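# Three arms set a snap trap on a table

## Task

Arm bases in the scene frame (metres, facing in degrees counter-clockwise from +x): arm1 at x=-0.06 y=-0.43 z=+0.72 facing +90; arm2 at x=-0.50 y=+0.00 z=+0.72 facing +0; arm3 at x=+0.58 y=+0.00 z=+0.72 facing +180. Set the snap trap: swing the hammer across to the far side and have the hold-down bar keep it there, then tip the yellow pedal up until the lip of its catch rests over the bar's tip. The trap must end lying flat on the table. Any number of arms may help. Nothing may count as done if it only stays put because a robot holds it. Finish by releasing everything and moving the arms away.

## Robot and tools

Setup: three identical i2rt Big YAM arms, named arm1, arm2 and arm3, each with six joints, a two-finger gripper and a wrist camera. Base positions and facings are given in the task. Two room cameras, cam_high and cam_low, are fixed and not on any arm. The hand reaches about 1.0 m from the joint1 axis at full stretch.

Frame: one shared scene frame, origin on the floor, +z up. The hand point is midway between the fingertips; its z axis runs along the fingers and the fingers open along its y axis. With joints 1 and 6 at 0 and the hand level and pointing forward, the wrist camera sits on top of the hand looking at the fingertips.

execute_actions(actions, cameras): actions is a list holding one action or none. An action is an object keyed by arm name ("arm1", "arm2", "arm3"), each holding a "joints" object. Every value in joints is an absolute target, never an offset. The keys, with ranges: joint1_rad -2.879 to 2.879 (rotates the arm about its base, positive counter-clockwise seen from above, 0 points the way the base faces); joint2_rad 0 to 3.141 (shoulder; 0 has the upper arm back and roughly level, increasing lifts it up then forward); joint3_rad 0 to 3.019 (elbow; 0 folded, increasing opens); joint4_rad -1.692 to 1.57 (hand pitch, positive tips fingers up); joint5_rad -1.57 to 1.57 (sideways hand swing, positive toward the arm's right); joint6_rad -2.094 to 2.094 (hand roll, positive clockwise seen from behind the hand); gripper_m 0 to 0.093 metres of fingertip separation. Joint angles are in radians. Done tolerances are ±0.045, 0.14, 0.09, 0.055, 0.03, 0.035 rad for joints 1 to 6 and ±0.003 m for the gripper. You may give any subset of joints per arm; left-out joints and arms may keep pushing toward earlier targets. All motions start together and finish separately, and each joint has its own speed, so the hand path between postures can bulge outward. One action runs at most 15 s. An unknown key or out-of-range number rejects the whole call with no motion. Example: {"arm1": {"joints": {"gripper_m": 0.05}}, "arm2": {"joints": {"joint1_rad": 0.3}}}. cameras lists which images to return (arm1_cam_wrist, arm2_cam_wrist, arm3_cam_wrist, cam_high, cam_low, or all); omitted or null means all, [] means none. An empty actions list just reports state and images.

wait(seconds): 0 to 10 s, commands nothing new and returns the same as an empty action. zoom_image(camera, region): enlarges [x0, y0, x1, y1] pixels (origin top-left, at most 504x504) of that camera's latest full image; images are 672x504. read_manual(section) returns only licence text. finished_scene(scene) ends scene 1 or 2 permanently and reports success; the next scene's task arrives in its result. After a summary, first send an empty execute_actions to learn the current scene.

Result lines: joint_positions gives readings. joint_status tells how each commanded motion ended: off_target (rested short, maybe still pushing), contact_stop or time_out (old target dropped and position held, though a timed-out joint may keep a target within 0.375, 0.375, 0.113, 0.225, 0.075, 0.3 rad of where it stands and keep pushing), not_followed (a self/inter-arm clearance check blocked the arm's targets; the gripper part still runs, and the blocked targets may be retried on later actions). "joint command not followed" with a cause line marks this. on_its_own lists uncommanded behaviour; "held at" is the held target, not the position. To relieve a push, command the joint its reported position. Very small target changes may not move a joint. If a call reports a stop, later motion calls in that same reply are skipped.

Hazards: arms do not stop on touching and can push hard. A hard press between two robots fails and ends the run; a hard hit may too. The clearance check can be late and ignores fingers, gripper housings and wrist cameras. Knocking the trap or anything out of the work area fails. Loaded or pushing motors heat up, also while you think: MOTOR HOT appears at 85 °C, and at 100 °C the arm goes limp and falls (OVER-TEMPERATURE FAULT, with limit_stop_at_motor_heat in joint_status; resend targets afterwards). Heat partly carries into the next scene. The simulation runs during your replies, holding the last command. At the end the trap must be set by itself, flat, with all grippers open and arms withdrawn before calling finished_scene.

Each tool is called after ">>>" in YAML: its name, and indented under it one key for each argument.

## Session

>>> execute_actions:
  actions: []

Scene clock: 0.00 s.
arm1.joint_positions: joint1_rad=-0.015 joint2_rad=+0.430 joint3_rad=+1.478 joint4_rad=-1.530 joint5_rad=+0.010 joint6_rad=-0.012 gripper_m=+0.095
arm1.joint_status: not commanded
arm1.hand: x=-0.0572 y=-0.3157 z=+1.2942 quat_wxyz=(-0.369, +0.609, -0.601, -0.364) (m; scene frame)
arm2.joint_positions: joint1_rad=+0.010 joint2_rad=+0.447 joint3_rad=+1.476 joint4_rad=-1.533 joint5_rad=+0.003 joint6_rad=-0.003 gripper_m=+0.095
arm2.joint_status: not commanded
arm2.hand: x=-0.3842 y=-0.0065 z=+1.3381 quat_wxyz=(-0.513, -0.009, -0.858, +0.005) (m; scene frame)
arm3.joint_positions: joint1_rad=+0.005 joint2_rad=+0.427 joint3_rad=+1.454 joint4_rad=-1.553 joint5_rad=-0.007 joint6_rad=-0.014 gripper_m=+0.095
arm3.joint_status: not commanded
arm3.hand: x=+0.4623 y=+0.0096 z=+1.3372 quat_wxyz=(-0.005, +0.868, -0.012, -0.497) (m; scene frame)
pictures: arm1_cam_wrist, arm2_cam_wrist, arm3_cam_wrist, cam_high, cam_low
Images, in order (width x height): arm1_cam_wrist 672x504, arm2_cam_wrist 672x504, arm3_cam_wrist 672x504, cam_high 672x504, cam_low 672x504.

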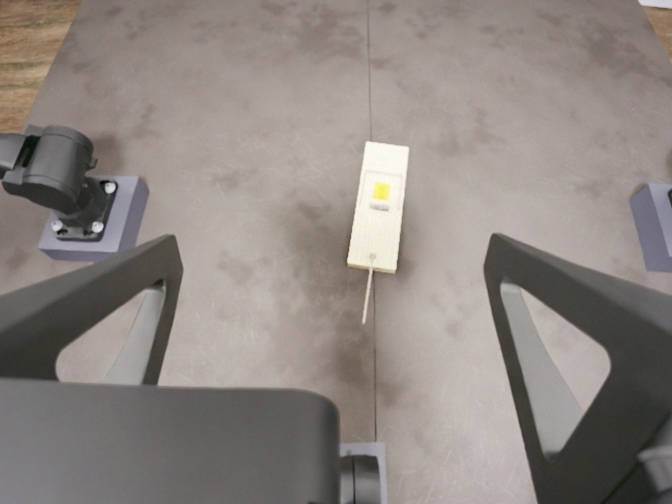

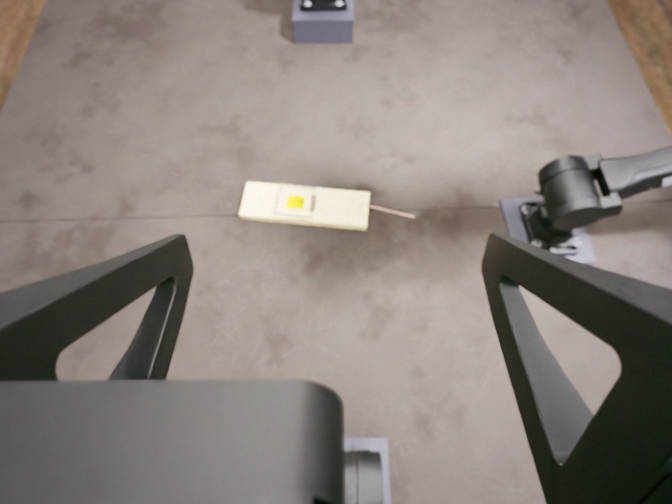

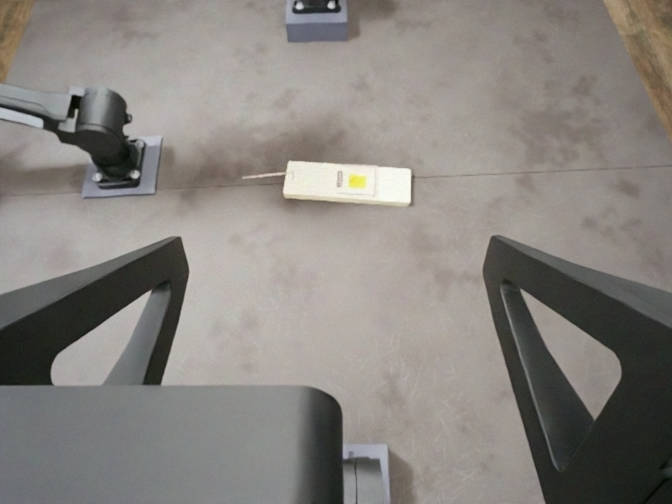

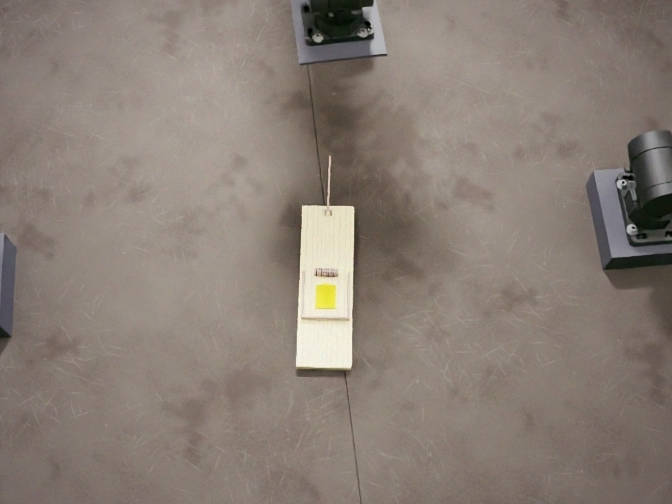

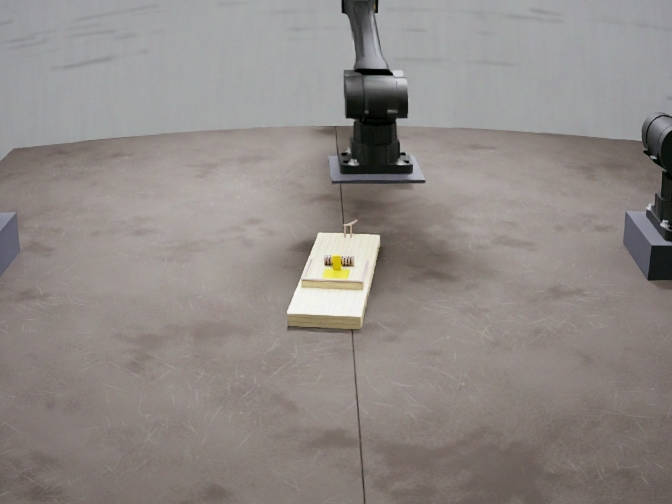

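>>> execute_actions:
  actions:
    - {"arm3":{"joints":{"joint1_rad":-0.4,"joint2_rad":2.07,"joint3_rad":1.545,"joint4_rad":-1.085,"joint5_rad":-0.5,"joint6_rad":1.28}},"arm1":{"joints":{"joint1_rad":-0.62,"joint2_rad":1.2,"joint3_rad":0.34,"joint4_rad":-0.62,"joint5_rad":-1.1,"gripper_m":0.026}},"arm2":{"joints":{"joint1_rad":0.2,"joint2_rad":1.25,"joint3_rad":0.6,"joint4_rad":-0.09,"joint5_rad":0.325,"joint6_rad":0.5,"gripper_m":0.02}}}
  cameras: ["arm3_cam_wrist"]

Scene clock: 2.70 s.
arm1.joint_positions: joint1_rad=-0.619 joint2_rad=+1.208 joint3_rad=+0.341 joint4_rad=-0.639 joint5_rad=-1.096 joint6_rad=-0.012 gripper_m=+0.026
arm1.joint_status: all done
arm1.hand: x=-0.0695 y=-0.1724 z=+0.7923 quat_wxyz=(+0.218, +0.419, -0.743, -0.475) (m; scene frame)
arm2.joint_positions: joint1_rad=+0.192 joint2_rad=+1.253 joint3_rad=+0.590 joint4_rad=-0.112 joint5_rad=+0.322 joint6_rad=+0.484 gripper_m=+0.020
arm2.joint_status: all done
arm2.hand: x=-0.0594 y=+0.0159 z=+0.8884 quat_wxyz=(-0.414, -0.208, -0.886, +0.015) (m; scene frame)
arm3.joint_positions: joint1_rad=-0.396 joint2_rad=+2.064 joint3_rad=+1.539 joint4_rad=-1.089 joint5_rad=-0.497 joint6_rad=+1.272 gripper_m=+0.095
arm3.joint_status: all done
arm3.hand: x=+0.0189 y=+0.1744 z=+0.7967 quat_wxyz=(+0.218, +0.630, -0.735, +0.124) (m; scene frame)
pictures: arm3_cam_wrist
Images, in order (width x height): arm3_cam_wrist 672x504.

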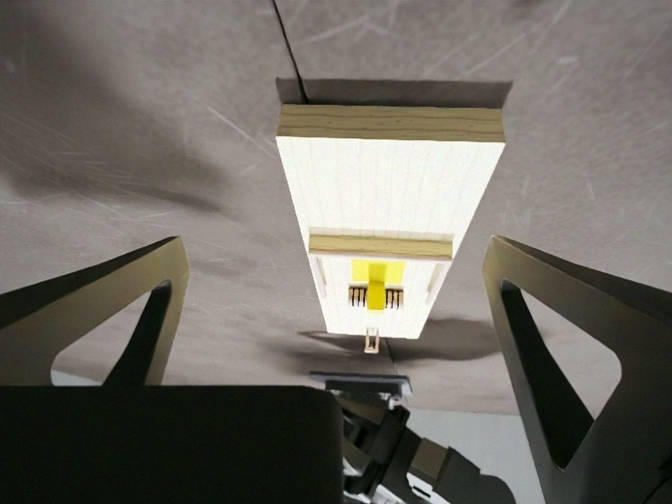

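>>> execute_actions:
  actions:
    - {"arm3":{"joints":{"joint3_rad":1.495,"joint1_rad":-0.41}}}
  cameras: []

>>> execute_actions:
  actions:
    - {"arm3":{"joints":{"joint2_rad":2.145,"joint4_rad":-1.04}}}
  cameras: ["arm3_cam_wrist"]

Scene clock: 3.63 s.
arm1.joint_positions: joint1_rad=-0.619 joint2_rad=+1.208 joint3_rad=+0.341 joint4_rad=-0.639 joint5_rad=-1.096 joint6_rad=-0.012 gripper_m=+0.026
arm1.joint_status: not commanded
arm1.hand: x=-0.0695 y=-0.1724 z=+0.7923 quat_wxyz=(+0.218, +0.419, -0.743, -0.475) (m; scene frame)
arm2.joint_positions: joint1_rad=+0.192 joint2_rad=+1.253 joint3_rad=+0.590 joint4_rad=-0.112 joint5_rad=+0.322 joint6_rad=+0.484 gripper_m=+0.020
arm2.joint_status: not commanded
arm2.hand: x=-0.0594 y=+0.0159 z=+0.8884 quat_wxyz=(-0.414, -0.208, -0.886, +0.015) (m; scene frame)
arm3.joint_positions: joint1_rad=-0.403 joint2_rad=+2.064 joint3_rad=+1.497 joint4_rad=-1.089 joint5_rad=-0.497 joint6_rad=+1.273 gripper_m=+0.095
arm3.joint_status: all done
arm3.hand: x=+0.0364 y=+0.1705 z=+0.7836 quat_wxyz=(+0.210, +0.622, -0.740, +0.142) (m; scene frame)
pictures: none
No camera images: the call's "cameras" was empty. Leave "cameras" out to get every camera's image.

Scene clock: 4.50 s.
arm1.joint_positions: joint1_rad=-0.619 joint2_rad=+1.208 joint3_rad=+0.341 joint4_rad=-0.639 joint5_rad=-1.096 joint6_rad=-0.012 gripper_m=+0.026
arm1.joint_status: not commanded
arm1.hand: x=-0.0695 y=-0.1724 z=+0.7923 quat_wxyz=(+0.218, +0.419, -0.743, -0.475) (m; scene frame)
arm2.joint_positions: joint1_rad=+0.192 joint2_rad=+1.253 joint3_rad=+0.590 joint4_rad=-0.112 joint5_rad=+0.322 joint6_rad=+0.484 gripper_m=+0.020
arm2.joint_status: not commanded
arm2.hand: x=-0.0594 y=+0.0159 z=+0.8884 quat_wxyz=(-0.414, -0.208, -0.886, +0.015) (m; scene frame)
arm3.joint_positions: joint1_rad=-0.403 joint2_rad=+2.135 joint3_rad=+1.497 joint4_rad=-1.049 joint5_rad=-0.497 joint6_rad=+1.273 gripper_m=+0.095
arm3.joint_status: all done
arm3.hand: x=+0.0379 y=+0.1695 z=+0.7441 quat_wxyz=(+0.204, +0.619, -0.742, +0.155) (m; scene frame)
pictures: arm3_cam_wrist
Images, in order (width x height): arm3_cam_wrist 672x504.

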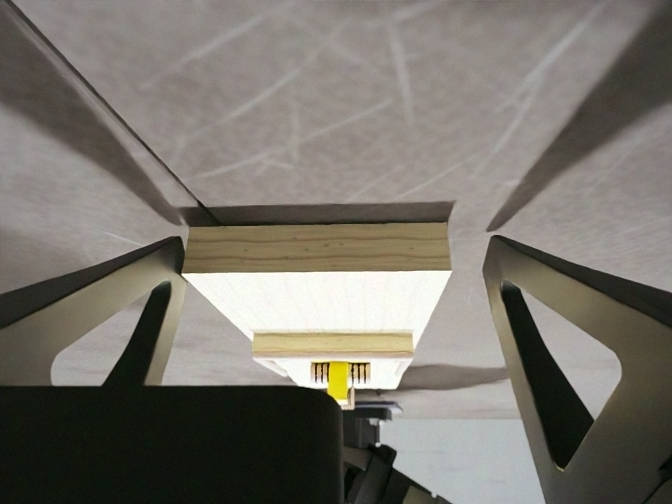

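>>> execute_actions:
  actions:
    - {"arm3":{"joints":{"joint1_rad":-0.38,"joint4_rad":-1.01,"joint2_rad":2.16}}}
  cameras: []

>>> execute_actions:
  actions:
    - {"arm3":{"joints":{"gripper_m":0.05}}}
  cameras: ["arm3_cam_wrist"]

>>> execute_actions:
  actions:
    - {"arm3":{"joints":{"joint1_rad":-0.215,"joint2_rad":2.045,"joint3_rad":1.345,"joint4_rad":-0.76,"joint6_rad":1.77}}}
  cameras: []

>>> execute_actions:
  actions:
    - {"arm2":{"joints":{"joint1_rad":0.21,"joint2_rad":1.62,"joint3_rad":0.71}},"arm3":{"joints":{"joint2_rad":2.09}}}
  cameras: ["arm2_cam_wrist","cam_low"]

Scene clock: 5.60 s.
arm1.joint_positions: joint1_rad=-0.619 joint2_rad=+1.208 joint3_rad=+0.341 joint4_rad=-0.639 joint5_rad=-1.096 joint6_rad=-0.012 gripper_m=+0.026
arm1.joint_status: not commanded
arm1.hand: x=-0.0695 y=-0.1724 z=+0.7923 quat_wxyz=(+0.218, +0.419, -0.743, -0.475) (m; scene frame)
arm2.joint_positions: joint1_rad=+0.192 joint2_rad=+1.253 joint3_rad=+0.590 joint4_rad=-0.112 joint5_rad=+0.322 joint6_rad=+0.484 gripper_m=+0.020
arm2.joint_status: not commanded
arm2.hand: x=-0.0594 y=+0.0159 z=+0.8884 quat_wxyz=(-0.414, -0.208, -0.886, +0.015) (m; scene frame)
arm3.joint_positions: joint1_rad=-0.383 joint2_rad=+2.135 joint3_rad=+1.497 joint4_rad=-1.020 joint5_rad=-0.497 joint6_rad=+1.273 gripper_m=+0.095
arm3.joint_status: all done
arm3.hand: x=+0.0287 y=+0.1614 z=+0.7435 quat_wxyz=(+0.209, +0.630, -0.734, +0.145) (m; scene frame)
pictures: none
No camera images: the call's "cameras" was empty. Leave "cameras" out to get every camera's image.

Scene clock: 6.20 s.
arm1.joint_positions: joint1_rad=-0.619 joint2_rad=+1.208 joint3_rad=+0.341 joint4_rad=-0.639 joint5_rad=-1.096 joint6_rad=-0.012 gripper_m=+0.026
arm1.joint_status: not commanded
arm1.hand: x=-0.0695 y=-0.1724 z=+0.7923 quat_wxyz=(+0.218, +0.419, -0.743, -0.475) (m; scene frame)
arm2.joint_positions: joint1_rad=+0.192 joint2_rad=+1.253 joint3_rad=+0.590 joint4_rad=-0.112 joint5_rad=+0.322 joint6_rad=+0.484 gripper_m=+0.020
arm2.joint_status: not commanded
arm2.hand: x=-0.0594 y=+0.0159 z=+0.8884 quat_wxyz=(-0.414, -0.208, -0.886, +0.015) (m; scene frame)
arm3.joint_positions: joint1_rad=-0.383 joint2_rad=+2.135 joint3_rad=+1.497 joint4_rad=-1.019 joint5_rad=-0.498 joint6_rad=+1.273 gripper_m=+0.079
arm3.joint_status: gripper_m off_target (ended at +0.079, target +0.050)
arm3.hand: x=+0.0285 y=+0.1613 z=+0.7435 quat_wxyz=(+0.209, +0.629, -0.734, +0.145) (m; scene frame)
pictures: arm3_cam_wrist
Images, in order (width x height): arm3_cam_wrist 672x504.

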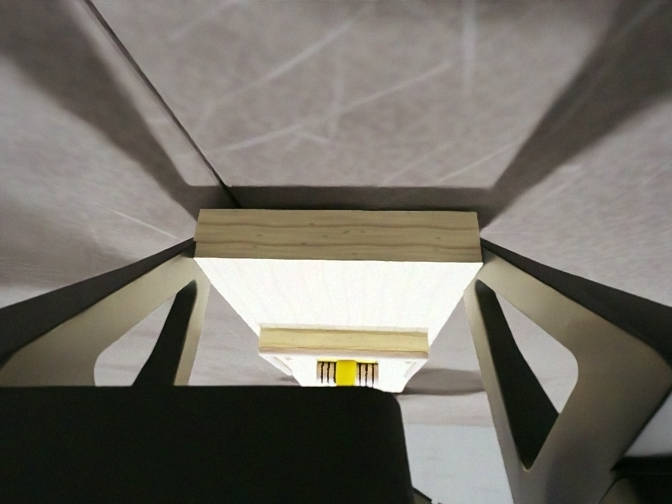

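Scene clock: 7.67 s.
arm1.joint_positions: joint1_rad=-0.619 joint2_rad=+1.208 joint3_rad=+0.341 joint4_rad=-0.639 joint5_rad=-1.096 joint6_rad=-0.012 gripper_m=+0.026
arm1.joint_status: not commanded
arm1.hand: x=-0.0695 y=-0.1724 z=+0.7923 quat_wxyz=(+0.218, +0.419, -0.743, -0.475) (m; scene frame)
arm2.joint_positions: joint1_rad=+0.192 joint2_rad=+1.253 joint3_rad=+0.590 joint4_rad=-0.112 joint5_rad=+0.322 joint6_rad=+0.484 gripper_m=+0.020
arm2.joint_status: not commanded
arm2.hand: x=-0.0594 y=+0.0159 z=+0.8884 quat_wxyz=(-0.414, -0.208, -0.886, +0.015) (m; scene frame)
arm3.joint_positions: joint1_rad=-0.207 joint2_rad=+2.060 joint3_rad=+1.353 joint4_rad=-0.768 joint5_rad=-0.504 joint6_rad=+1.747 gripper_m=+0.079
arm3.joint_status: all done
arm3.hand: x=+0.0060 y=+0.0618 z=+0.7433 quat_wxyz=(+0.215, +0.532, -0.807, +0.141) (m; scene frame)
pictures: none
No camera images: the call's "cameras" was empty. Leave "cameras" out to get every camera's image.

Scene clock: 8.93 s.
arm1.joint_positions: joint1_rad=-0.619 joint2_rad=+1.208 joint3_rad=+0.341 joint4_rad=-0.639 joint5_rad=-1.096 joint6_rad=-0.012 gripper_m=+0.026
arm1.joint_status: not commanded
arm1.hand: x=-0.0695 y=-0.1724 z=+0.7923 quat_wxyz=(+0.218, +0.419, -0.743, -0.475) (m; scene frame)
arm2.joint_positions: joint1_rad=+0.198 joint2_rad=+1.635 joint3_rad=+0.686 joint4_rad=-0.103 joint5_rad=+0.323 joint6_rad=+0.484 gripper_m=+0.020
arm2.joint_status: all done
arm2.hand: x=-0.0432 y=+0.0219 z=+0.7655 quat_wxyz=(-0.294, -0.192, -0.934, +0.062) (m; scene frame)
arm3.joint_positions: joint1_rad=-0.207 joint2_rad=+2.060 joint3_rad=+1.353 joint4_rad=-0.768 joint5_rad=-0.504 joint6_rad=+1.747 gripper_m=+0.079
arm3.joint_status: all done
arm3.hand: x=+0.0060 y=+0.0618 z=+0.7433 quat_wxyz=(+0.215, +0.532, -0.807, +0.141) (m; scene frame)
pictures: arm2_cam_wrist, cam_low
Images, in order (width x height): arm2_cam_wrist 672x504, cam_low 672x504.

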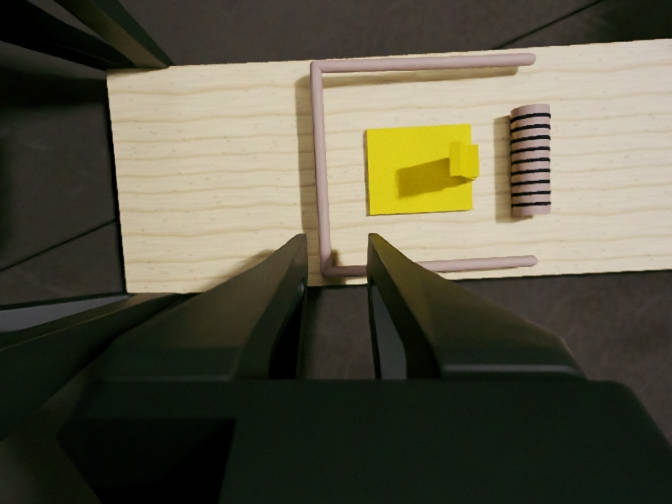

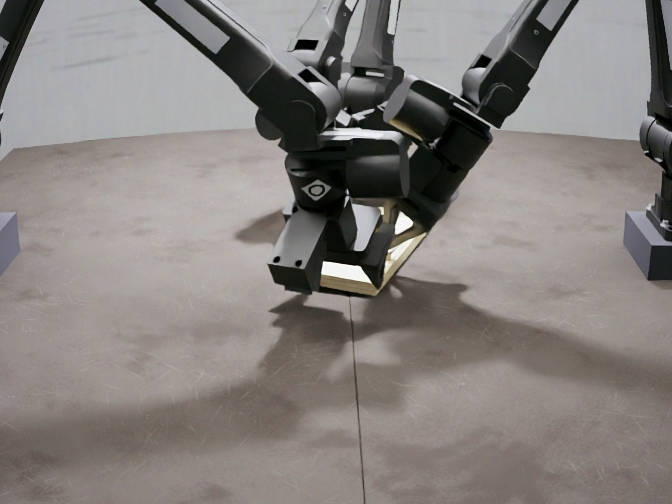

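>>> execute_actions:
  actions:
    - {"arm2":{"joints":{"joint1_rad":0.212,"joint3_rad":0.72,"joint6_rad":0.45}}}
  cameras: ["arm2_cam_wrist","cam_high"]

>>> execute_actions:
  actions:
    - {"arm2":{"joints":{"joint2_rad":1.70,"joint4_rad":-0.08}}}
  cameras: ["arm2_cam_wrist","cam_low"]

Scene clock: 10.80 s.
arm1.joint_positions: joint1_rad=-0.619 joint2_rad=+1.208 joint3_rad=+0.341 joint4_rad=-0.639 joint5_rad=-1.096 joint6_rad=-0.012 gripper_m=+0.026
arm1.joint_status: not commanded
arm1.hand: x=-0.0695 y=-0.1724 z=+0.7923 quat_wxyz=(+0.218, +0.419, -0.743, -0.475) (m; scene frame)
arm2.joint_positions: joint1_rad=+0.200 joint2_rad=+1.635 joint3_rad=+0.686 joint4_rad=-0.103 joint5_rad=+0.323 joint6_rad=+0.466 gripper_m=+0.020
arm2.joint_status: all done
arm2.hand: x=-0.0432 y=+0.0226 z=+0.7655 quat_wxyz=(-0.293, -0.183, -0.936, +0.065) (m; scene frame)
arm3.joint_positions: joint1_rad=-0.207 joint2_rad=+2.060 joint3_rad=+1.353 joint4_rad=-0.768 joint5_rad=-0.504 joint6_rad=+1.747 gripper_m=+0.079
arm3.joint_status: not commanded
arm3.hand: x=+0.0060 y=+0.0618 z=+0.7433 quat_wxyz=(+0.215, +0.532, -0.807, +0.141) (m; scene frame)
pictures: arm2_cam_wrist, cam_high
Images, in order (width x height): arm2_cam_wrist 672x504, cam_high 672x504.

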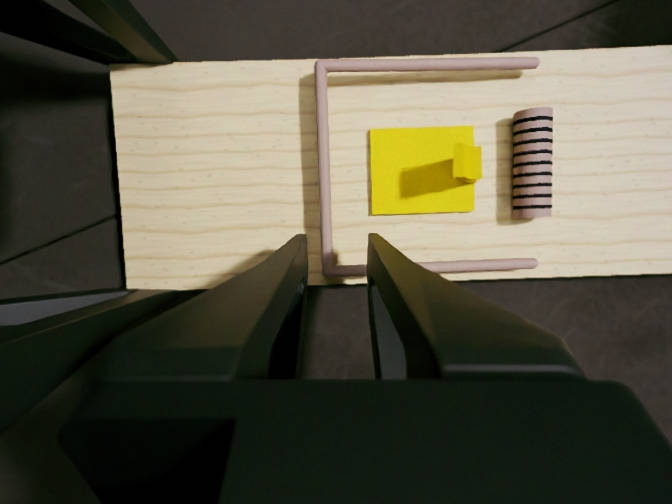

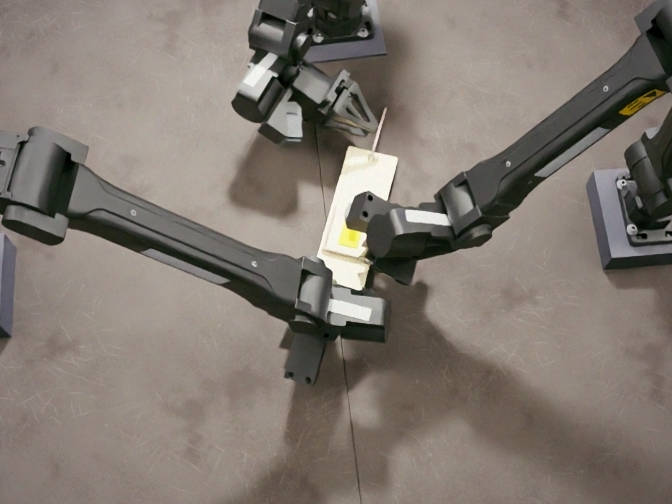

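Scene clock: 11.50 s.
arm1.joint_positions: joint1_rad=-0.619 joint2_rad=+1.208 joint3_rad=+0.341 joint4_rad=-0.639 joint5_rad=-1.096 joint6_rad=-0.012 gripper_m=+0.026
arm1.joint_status: not commanded
arm1.hand: x=-0.0695 y=-0.1724 z=+0.7923 quat_wxyz=(+0.218, +0.419, -0.743, -0.475) (m; scene frame)
arm2.joint_positions: joint1_rad=+0.200 joint2_rad=+1.683 joint3_rad=+0.706 joint4_rad=-0.084 joint5_rad=+0.330 joint6_rad=+0.463 gripper_m=+0.020
arm2.joint_status: all done
arm2.hand: x=-0.0357 y=+0.0227 z=+0.7542 quat_wxyz=(-0.291, -0.181, -0.937, +0.070) (m; scene frame)
arm3.joint_positions: joint1_rad=-0.207 joint2_rad=+2.060 joint3_rad=+1.353 joint4_rad=-0.765 joint5_rad=-0.504 joint6_rad=+1.753 gripper_m=+0.079
arm3.joint_status: not commanded
arm3.hand: x=+0.0054 y=+0.0620 z=+0.7433 quat_wxyz=(+0.216, +0.530, -0.808, +0.140) (m; scene frame)
pictures: arm2_cam_wrist, cam_low
Images, in order (width x height): arm2_cam_wrist 672x504, cam_low 672x504.

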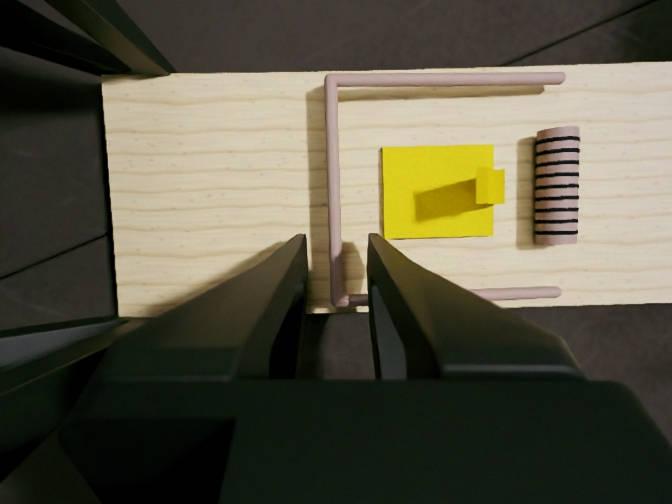

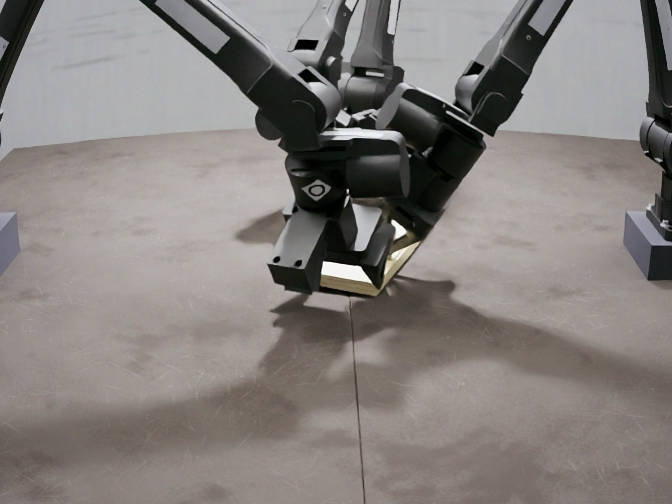

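Matches the reference.

>>> execute_actions:
  actions:
    - {"arm2":{"joints":{"gripper_m":0}}}
  cameras: []

>>> execute_actions:
  actions:
    - {"arm2":{"joints":{"joint1_rad":0.18,"joint2_rad":1.5,"joint3_rad":0.72,"joint4_rad":-0.13}},"arm3":{"joints":{"joint2_rad":2.11,"joint1_rad":-0.23,"joint5_rad":-0.475}}}
  cameras: ["arm2_cam_wrist"]

>>> execute_actions:
  actions:
    - {"arm2":{"joints":{"joint1_rad":0.065,"joint2_rad":1.4,"joint3_rad":0.7,"joint4_rad":-0.23,"joint5_rad":0.28,"joint6_rad":0.35}},"arm3":{"joints":{"joint3_rad":1.33,"joint1_rad":-0.26,"joint5_rad":-0.45}}}
  cameras: ["arm2_cam_wrist"]

>>> execute_actions:
  actions:
    - {"arm2":{"joints":{"joint1_rad":-0.1,"joint2_rad":1.39,"joint3_rad":0.62,"joint4_rad":-0.22,"joint5_rad":0.23,"joint6_rad":0.21}}}
  cameras: ["arm2_cam_wrist"]

>>> execute_actions:
  actions:
    - {"arm2":{"joints":{"joint1_rad":-0.195,"joint2_rad":1.47,"joint3_rad":0.55,"joint4_rad":-0.12,"joint5_rad":0.17,"joint6_rad":0.14}}}
  cameras: ["arm2_cam_wrist"]

>>> execute_actions:
  actions:
    - {"arm2":{"joints":{"joint1_rad":-0.2,"joint2_rad":1.62,"joint3_rad":0.52,"joint4_rad":0.02,"joint5_rad":0.125,"joint6_rad":0.12}},"arm3":{"joints":{"joint1_rad":-0.225,"joint5_rad":-0.49}}}
  cameras: ["arm2_cam_wrist","cam_high"]

Scene clock: 12.80 s.
arm1.joint_positions: joint1_rad=-0.619 joint2_rad=+1.208 joint3_rad=+0.341 joint4_rad=-0.639 joint5_rad=-1.096 joint6_rad=-0.012 gripper_m=+0.026
arm1.joint_status: not commanded
arm1.hand: x=-0.0695 y=-0.1724 z=+0.7923 quat_wxyz=(+0.218, +0.419, -0.743, -0.475) (m; scene frame)
arm2.joint_positions: joint1_rad=+0.201 joint2_rad=+1.683 joint3_rad=+0.707 joint4_rad=-0.083 joint5_rad=+0.328 joint6_rad=+0.460 gripper_m=+0.002
arm2.joint_status: all done
arm2.hand: x=-0.0354 y=+0.0234 z=+0.7543 quat_wxyz=(-0.291, -0.180, -0.937, +0.069) (m; scene frame)
arm3.joint_positions: joint1_rad=-0.208 joint2_rad=+2.060 joint3_rad=+1.353 joint4_rad=-0.763 joint5_rad=-0.504 joint6_rad=+1.759 gripper_m=+0.079
arm3.joint_status: not commanded
arm3.hand: x=+0.0051 y=+0.0625 z=+0.7433 quat_wxyz=(+0.216, +0.527, -0.810, +0.140) (m; scene frame)
pictures: none
No camera images: the call's "cameras" was empty. Leave "cameras" out to get every camera's image.

Scene clock: 13.73 s.
arm1.joint_positions: joint1_rad=-0.619 joint2_rad=+1.208 joint3_rad=+0.341 joint4_rad=-0.639 joint5_rad=-1.096 joint6_rad=-0.012 gripper_m=+0.026
arm1.joint_status: not commanded
arm1.hand: x=-0.0695 y=-0.1724 z=+0.7923 quat_wxyz=(+0.218, +0.419, -0.743, -0.475) (m; scene frame)
arm2.joint_positions: joint1_rad=+0.198 joint2_rad=+1.549 joint3_rad=+0.686 joint4_rad=-0.140 joint5_rad=+0.309 joint6_rad=+0.460 gripper_m=+0.002
arm2.joint_status: all done
arm2.hand: x=-0.0402 y=+0.0243 z=+0.7976 quat_wxyz=(-0.313, -0.182, -0.931, +0.052) (m; scene frame)
arm3.joint_positions: joint1_rad=-0.214 joint2_rad=+2.060 joint3_rad=+1.353 joint4_rad=-0.751 joint5_rad=-0.498 joint6_rad=+1.767 gripper_m=+0.079
arm3.joint_status: all done
arm3.hand: x=+0.0031 y=+0.0676 z=+0.7431 quat_wxyz=(+0.218, +0.523, -0.813, +0.134) (m; scene frame)
pictures: arm2_cam_wrist
Images, in order (width x height): arm2_cam_wrist 672x504.

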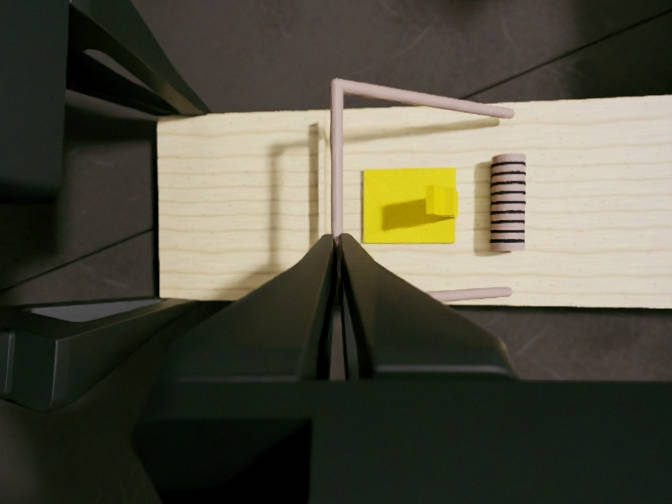

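Scene clock: 15.60 s.
arm1.joint_positions: joint1_rad=-0.619 joint2_rad=+1.208 joint3_rad=+0.341 joint4_rad=-0.639 joint5_rad=-1.096 joint6_rad=-0.012 gripper_m=+0.026
arm1.joint_status: not commanded
arm1.hand: x=-0.0695 y=-0.1724 z=+0.7923 quat_wxyz=(+0.218, +0.419, -0.743, -0.475) (m; scene frame)
arm2.joint_positions: joint1_rad=+0.107 joint2_rad=+1.440 joint3_rad=+0.674 joint4_rad=-0.229 joint5_rad=+0.242 joint6_rad=+0.373 gripper_m=+0.002
arm2.joint_status: joint5_rad time_out (moved -0.067 of -0.029); the others done
arm2.on_its_own: joint5_rad reads +0.242 and still pushes toward +0.280 since a time_out
arm2.hand: x=-0.0524 y=-0.0076 z=+0.8254 quat_wxyz=(-0.305, -0.175, -0.935, +0.047) (m; scene frame)
arm3.joint_positions: joint1_rad=-0.219 joint2_rad=+2.060 joint3_rad=+1.353 joint4_rad=-0.751 joint5_rad=-0.488 joint6_rad=+1.748 gripper_m=+0.079
arm3.joint_status: joint5_rad time_out (moved +0.010 of +0.048); the others done
arm3.on_its_own: joint5_rad reads -0.488 and still pushes toward -0.450 since a time_out
arm3.hand: x=+0.0036 y=+0.0717 z=+0.7423 quat_wxyz=(+0.216, +0.529, -0.811, +0.128) (m; scene frame)
pictures: arm2_cam_wrist
Images, in order (width x height): arm2_cam_wrist 672x504.

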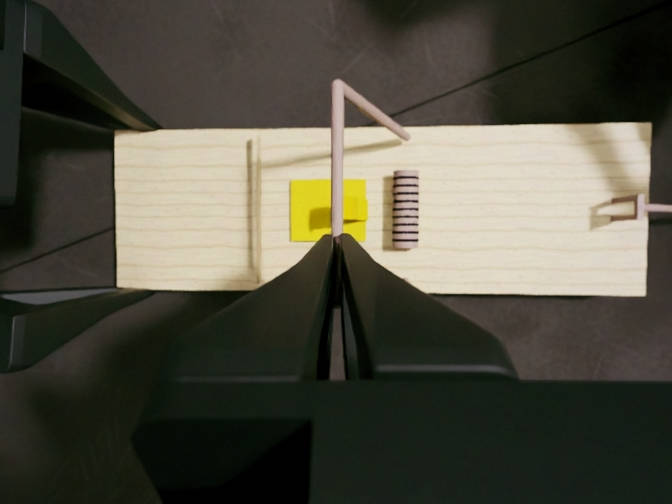

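not run: a stop came earlier in this reply.

not run: a stop came earlier in this reply.

not run: a stop came earlier in this reply.

>>> execute_actions:
  actions:
    - {"arm2":{"joints":{"joint1_rad":-0.1,"joint2_rad":1.39,"joint3_rad":0.62,"joint4_rad":-0.22,"joint5_rad":0.23,"joint6_rad":0.21}}}
  cameras: ["arm2_cam_wrist"]

>>> execute_actions:
  actions:
    - {"arm2":{"joints":{"joint1_rad":-0.195,"joint2_rad":1.47,"joint3_rad":0.55,"joint4_rad":-0.12,"joint5_rad":0.17,"joint6_rad":0.14}}}
  cameras: ["arm2_cam_wrist"]

>>> execute_actions:
  actions:
    - {"arm2":{"joints":{"joint1_rad":-0.2,"joint2_rad":1.62,"joint3_rad":0.52,"joint4_rad":0.02,"joint5_rad":0.125,"joint6_rad":0.12}},"arm3":{"joints":{"joint1_rad":-0.225,"joint5_rad":-0.49}}}
  cameras: ["arm2_cam_wrist","cam_high"]

>>> execute_actions:
  actions:
    - {"arm2":{"joints":{"joint2_rad":1.68,"joint3_rad":0.43,"joint4_rad":0.35}}}
  cameras: []

>>> execute_actions:
  actions:
    - {"arm2":{"joints":{"joint2_rad":1.77,"joint3_rad":0.37,"joint4_rad":0.7}},"arm1":{"joints":{"joint1_rad":-0.56}}}
  cameras: ["arm2_cam_wrist","cam_high","arm1_cam_wrist"]

Scene clock: 18.23 s.
arm1.joint_positions: joint1_rad=-0.619 joint2_rad=+1.208 joint3_rad=+0.341 joint4_rad=-0.639 joint5_rad=-1.096 joint6_rad=-0.012 gripper_m=+0.026
arm1.joint_status: not commanded
arm1.hand: x=-0.0695 y=-0.1724 z=+0.7923 quat_wxyz=(+0.218, +0.419, -0.743, -0.475) (m; scene frame)
arm2.joint_positions: joint1_rad=-0.039 joint2_rad=+1.399 joint3_rad=+0.632 joint4_rad=-0.216 joint5_rad=+0.179 joint6_rad=+0.234 gripper_m=+0.002
arm2.joint_status: joint1_rad time_out (moved -0.146 of -0.207); joint5_rad time_out (moved -0.063 of -0.012); the others done
arm2.on_its_own: joint1_rad reads -0.039 and still pushes toward -0.100 since a time_out; joint5_rad reads +0.179 and still pushes toward +0.230 since a time_out
arm2.hand: x=-0.0699 y=-0.0614 z=+0.8248 quat_wxyz=(-0.299, -0.171, -0.937, +0.058) (m; scene frame)
arm3.joint_positions: joint1_rad=-0.197 joint2_rad=+2.061 joint3_rad=+1.353 joint4_rad=-0.748 joint5_rad=-0.490 joint6_rad=+1.759 gripper_m=+0.079
arm3.joint_status: not commanded
arm3.on_its_own: joint1_rad reads -0.197 and still pushes toward -0.260 since a time_out; joint5_rad reads -0.490 and still pushes toward -0.450 since a time_out
arm3.hand: x=+0.0016 y=+0.0593 z=+0.7423 quat_wxyz=(+0.215, +0.533, -0.807, +0.131) (m; scene frame)
pictures: arm2_cam_wrist
Images, in order (width x height): arm2_cam_wrist 672x504.

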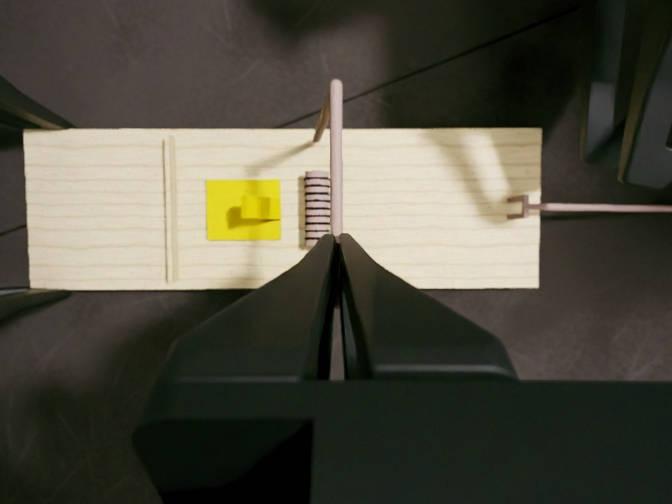

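not run: a stop came earlier in this reply.

not run: a stop came earlier in this reply.

not run: a stop came earlier in this reply.

not run: a stop came earlier in this reply.

>>> execute_actions:
  actions:
    - {"arm2":{"joints":{"joint1_rad":-0.195,"joint2_rad":1.47,"joint3_rad":0.55,"joint4_rad":-0.12,"joint5_rad":0.17,"joint6_rad":0.14}}}
  cameras: ["arm2_cam_wrist"]

>>> finished_scene:
  scene: 1

Scene clock: 20.33 s.
arm1.joint_positions: joint1_rad=-0.619 joint2_rad=+1.208 joint3_rad=+0.341 joint4_rad=-0.639 joint5_rad=-1.096 joint6_rad=-0.012 gripper_m=+0.026
arm1.joint_status: not commanded
arm1.hand: x=-0.0695 y=-0.1724 z=+0.7923 quat_wxyz=(+0.218, +0.419, -0.743, -0.475) (m; scene frame)
arm2.joint_positions: joint1_rad=-0.144 joint2_rad=+1.429 joint3_rad=+0.584 joint4_rad=-0.105 joint5_rad=+0.131 joint6_rad=+0.159 gripper_m=+0.002
arm2.joint_status: joint1_rad time_out (moved -0.105 of -0.156); joint5_rad time_out (moved -0.049 of -0.009); the others done
arm2.on_its_own: joint1_rad reads -0.144 and still pushes toward -0.195 since a time_out; joint5_rad reads +0.131 and still pushes toward +0.170 since a time_out
arm2.hand: x=-0.0795 y=-0.0975 z=+0.8072 quat_wxyz=(-0.309, -0.178, -0.932, +0.061) (m; scene frame)
arm3.joint_positions: joint1_rad=-0.197 joint2_rad=+2.061 joint3_rad=+1.353 joint4_rad=-0.748 joint5_rad=-0.488 joint6_rad=+1.740 gripper_m=+0.079
arm3.joint_status: not commanded
arm3.on_its_own: joint1_rad reads -0.197 and still pushes toward -0.260 since a time_out; joint5_rad reads -0.488 and still pushes toward -0.450 since a time_out
arm3.hand: x=+0.0017 y=+0.0595 z=+0.7420 quat_wxyz=(+0.216, +0.541, -0.802, +0.129) (m; scene frame)
pictures: arm2_cam_wrist
Images, in order (width x height): arm2_cam_wrist 672x504.

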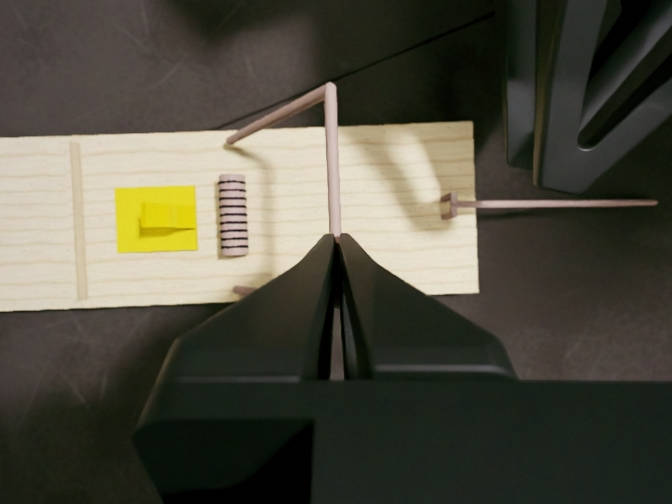

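not run: a stop came earlier in this reply.

That finished_scene call was a mistake on my part. It didn't run, so the scene is still going.

>>> execute_actions:
  actions:
    - {"arm2":{"joints":{"joint1_rad":-0.2,"joint2_rad":1.62,"joint3_rad":0.52,"joint4_rad":0.02,"joint5_rad":0.125,"joint6_rad":0.12}},"arm3":{"joints":{"joint1_rad":-0.225,"joint5_rad":-0.49}}}
  cameras: ["arm2_cam_wrist"]

>>> execute_actions:
  actions:
    - {"arm2":{"joints":{"joint2_rad":1.68,"joint3_rad":0.43,"joint4_rad":0.35}}}
  cameras: []

>>> execute_actions:
  actions:
    - {"arm2":{"joints":{"joint2_rad":1.77,"joint3_rad":0.37,"joint4_rad":0.7}},"arm1":{"joints":{"joint1_rad":-0.56}}}
  cameras: ["arm2_cam_wrist","cam_high","arm1_cam_wrist"]

Scene clock: 21.53 s.
arm1.joint_positions: joint1_rad=-0.619 joint2_rad=+1.208 joint3_rad=+0.341 joint4_rad=-0.639 joint5_rad=-1.096 joint6_rad=-0.012 gripper_m=+0.026
arm1.joint_status: not commanded
arm1.hand: x=-0.0695 y=-0.1724 z=+0.7923 quat_wxyz=(+0.218, +0.419, -0.743, -0.475) (m; scene frame)
arm2.joint_positions: joint1_rad=-0.197 joint2_rad=+1.563 joint3_rad=+0.559 joint4_rad=+0.044 joint5_rad=+0.132 joint6_rad=+0.119 gripper_m=+0.002
arm2.joint_status: all done
arm2.hand: x=-0.0840 y=-0.1197 z=+0.7638 quat_wxyz=(-0.301, -0.185, -0.933, +0.076) (m; scene frame)
arm3.joint_positions: joint1_rad=-0.200 joint2_rad=+2.062 joint3_rad=+1.351 joint4_rad=-0.748 joint5_rad=-0.499 joint6_rad=+1.723 gripper_m=+0.079
arm3.joint_status: all done
arm3.hand: x=+0.0026 y=+0.0590 z=+0.7416 quat_wxyz=(+0.220, +0.546, -0.798, +0.132) (m; scene frame)
pictures: arm2_cam_wrist
Images, in order (width x height): arm2_cam_wrist 672x504.

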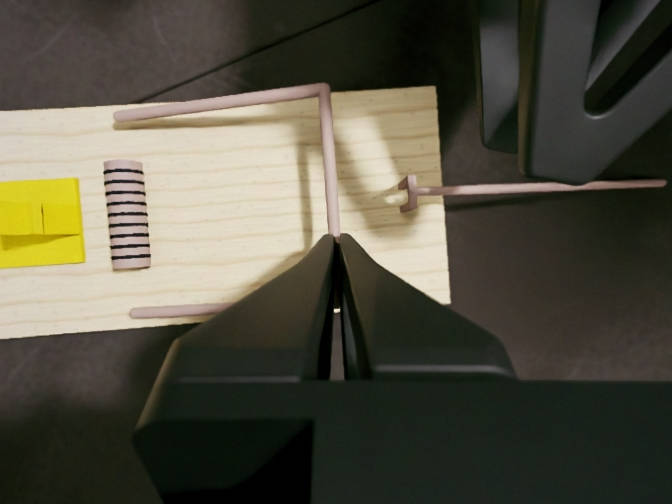

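Scene clock: 22.60 s.
arm1.joint_positions: joint1_rad=-0.619 joint2_rad=+1.208 joint3_rad=+0.341 joint4_rad=-0.639 joint5_rad=-1.096 joint6_rad=-0.012 gripper_m=+0.026
arm1.joint_status: not commanded
arm1.hand: x=-0.0695 y=-0.1724 z=+0.7923 quat_wxyz=(+0.218, +0.419, -0.743, -0.475) (m; scene frame)
arm2.joint_positions: joint1_rad=-0.197 joint2_rad=+1.621 joint3_rad=+0.450 joint4_rad=+0.367 joint5_rad=+0.128 joint6_rad=+0.119 gripper_m=+0.002
arm2.joint_status: all done
arm2.hand: x=-0.0886 y=-0.1178 z=+0.7537 quat_wxyz=(-0.374, -0.184, -0.906, +0.076) (m; scene frame)
arm3.joint_positions: joint1_rad=-0.202 joint2_rad=+2.062 joint3_rad=+1.351 joint4_rad=-0.748 joint5_rad=-0.500 joint6_rad=+1.742 gripper_m=+0.079
arm3.joint_status: not commanded
arm3.hand: x=+0.0028 y=+0.0603 z=+0.7417 quat_wxyz=(+0.219, +0.537, -0.803, +0.134) (m; scene frame)
pictures: none
No camera images: the call's "cameras" was empty. Leave "cameras" out to get every camera's image.

Scene clock: 23.70 s.
arm1.joint_positions: joint1_rad=-0.565 joint2_rad=+1.208 joint3_rad=+0.341 joint4_rad=-0.639 joint5_rad=-1.096 joint6_rad=-0.012 gripper_m=+0.026
arm1.joint_status: all done
arm1.hand: x=-0.0834 y=-0.1733 z=+0.7924 quat_wxyz=(+0.230, +0.439, -0.731, -0.469) (m; scene frame)
arm2.joint_positions: joint1_rad=-0.197 joint2_rad=+1.717 joint3_rad=+0.376 joint4_rad=+0.720 joint5_rad=+0.126 joint6_rad=+0.119 gripper_m=+0.002
arm2.joint_status: all done
arm2.hand: x=-0.0855 y=-0.1183 z=+0.7577 quat_wxyz=(-0.457, -0.183, -0.867, +0.077) (m; scene frame)
arm3.joint_positions: joint1_rad=-0.204 joint2_rad=+2.062 joint3_rad=+1.350 joint4_rad=-0.748 joint5_rad=-0.501 joint6_rad=+1.721 gripper_m=+0.079
arm3.joint_status: not commanded
arm3.hand: x=+0.0032 y=+0.0613 z=+0.7415 quat_wxyz=(+0.221, +0.545, -0.798, +0.132) (m; scene frame)
pictures: arm1_cam_wrist, arm2_cam_wrist, cam_high
Images, in order (width x height): arm1_cam_wrist 672x504, arm2_cam_wrist 672x504, cam_high 672x504.

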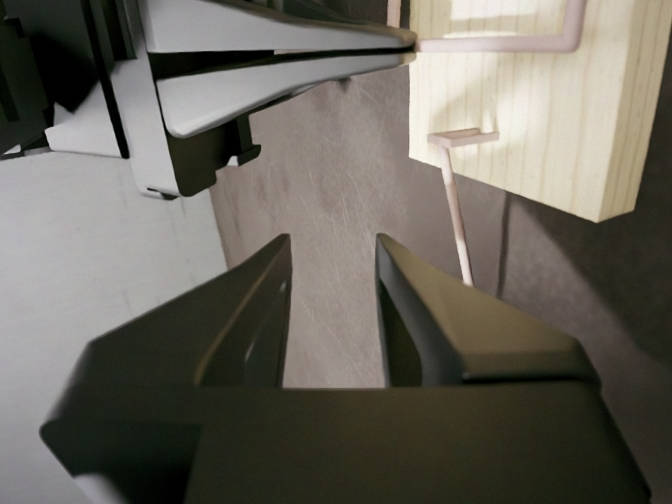

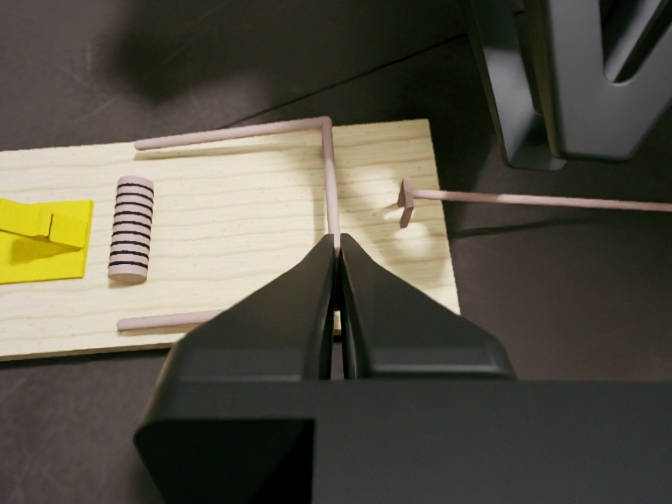

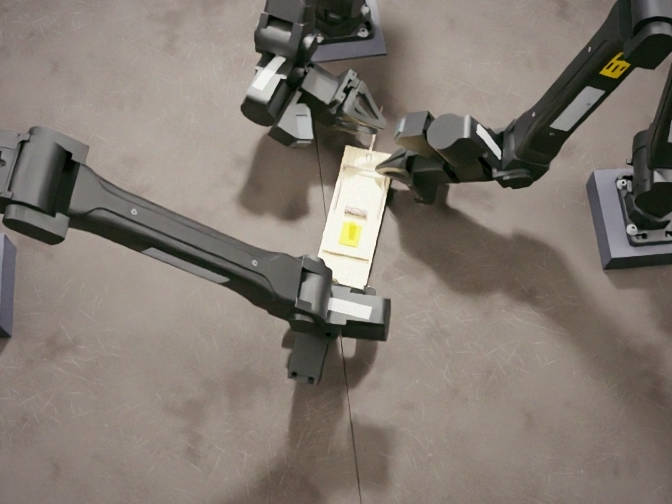

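>>> execute_actions:
  actions:
    - {"arm1":{"joints":{"joint1_rad":-0.61,"joint2_rad":1.44,"joint4_rad":-0.455}}}
  cameras: ["arm2_cam_wrist","arm1_cam_wrist"]

>>> execute_actions:
  actions:
    - {"arm1":{"joints":{"joint1_rad":-0.48}}}
  cameras: ["arm2_cam_wrist","arm1_cam_wrist"]

Scene clock: 24.83 s.
arm1.joint_positions: joint1_rad=-0.604 joint2_rad=+1.437 joint3_rad=+0.341 joint4_rad=-0.481 joint5_rad=-1.105 joint6_rad=-0.012 gripper_m=+0.026
arm1.joint_status: all done
arm1.hand: x=-0.0718 y=-0.1688 z=+0.7510 quat_wxyz=(+0.250, +0.407, -0.747, -0.462) (m; scene frame)
arm2.joint_positions: joint1_rad=-0.197 joint2_rad=+1.717 joint3_rad=+0.376 joint4_rad=+0.721 joint5_rad=+0.126 joint6_rad=+0.119 gripper_m=+0.002
arm2.joint_status: not commanded
arm2.hand: x=-0.0853 y=-0.1183 z=+0.7579 quat_wxyz=(-0.457, -0.183, -0.867, +0.077) (m; scene frame)
arm3.joint_positions: joint1_rad=-0.204 joint2_rad=+2.062 joint3_rad=+1.350 joint4_rad=-0.748 joint5_rad=-0.501 joint6_rad=+1.719 gripper_m=+0.079
arm3.joint_status: not commanded
arm3.hand: x=+0.0032 y=+0.0613 z=+0.7415 quat_wxyz=(+0.221, +0.546, -0.797, +0.131) (m; scene frame)
pictures: arm1_cam_wrist, arm2_cam_wrist
Images, in order (width x height): arm1_cam_wrist 672x504, arm2_cam_wrist 672x504.

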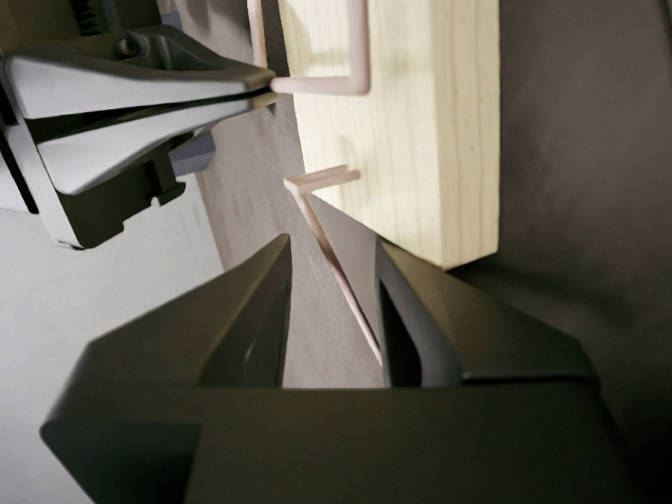

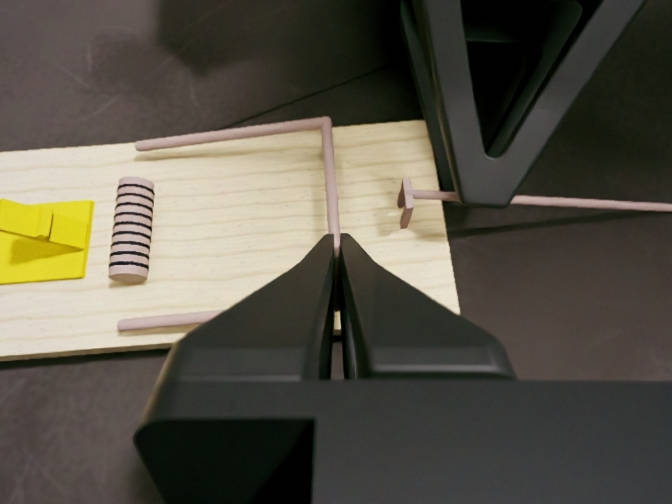

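Scene clock: 25.57 s.
arm1.joint_positions: joint1_rad=-0.484 joint2_rad=+1.437 joint3_rad=+0.341 joint4_rad=-0.473 joint5_rad=-1.103 joint6_rad=-0.012 gripper_m=+0.026
arm1.joint_status: all done
arm1.hand: x=-0.1024 y=-0.1711 z=+0.7508 quat_wxyz=(+0.274, +0.453, -0.720, -0.448) (m; scene frame)
arm2.joint_positions: joint1_rad=-0.197 joint2_rad=+1.717 joint3_rad=+0.376 joint4_rad=+0.721 joint5_rad=+0.126 joint6_rad=+0.119 gripper_m=+0.002
arm2.joint_status: not commanded
arm2.hand: x=-0.0853 y=-0.1183 z=+0.7579 quat_wxyz=(-0.457, -0.183, -0.867, +0.077) (m; scene frame)
arm3.joint_positions: joint1_rad=-0.204 joint2_rad=+2.062 joint3_rad=+1.350 joint4_rad=-0.748 joint5_rad=-0.501 joint6_rad=+1.719 gripper_m=+0.079
arm3.joint_status: not commanded
arm3.hand: x=+0.0032 y=+0.0613 z=+0.7415 quat_wxyz=(+0.221, +0.546, -0.797, +0.131) (m; scene frame)
pictures: arm1_cam_wrist, arm2_cam_wrist
Images, in order (width x height): arm1_cam_wrist 672x504, arm2_cam_wrist 672x504.

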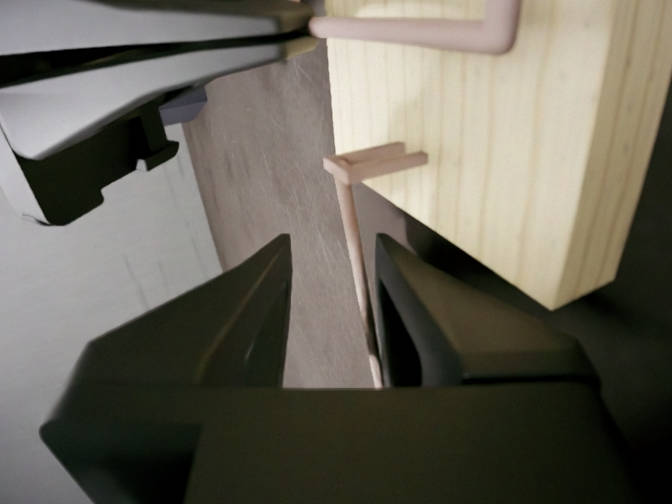

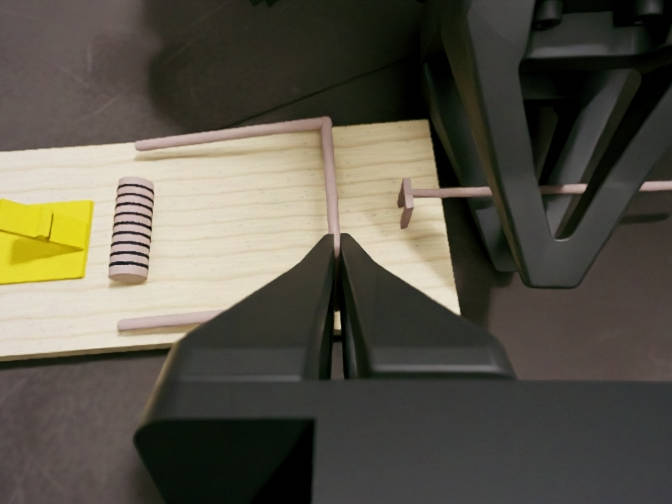

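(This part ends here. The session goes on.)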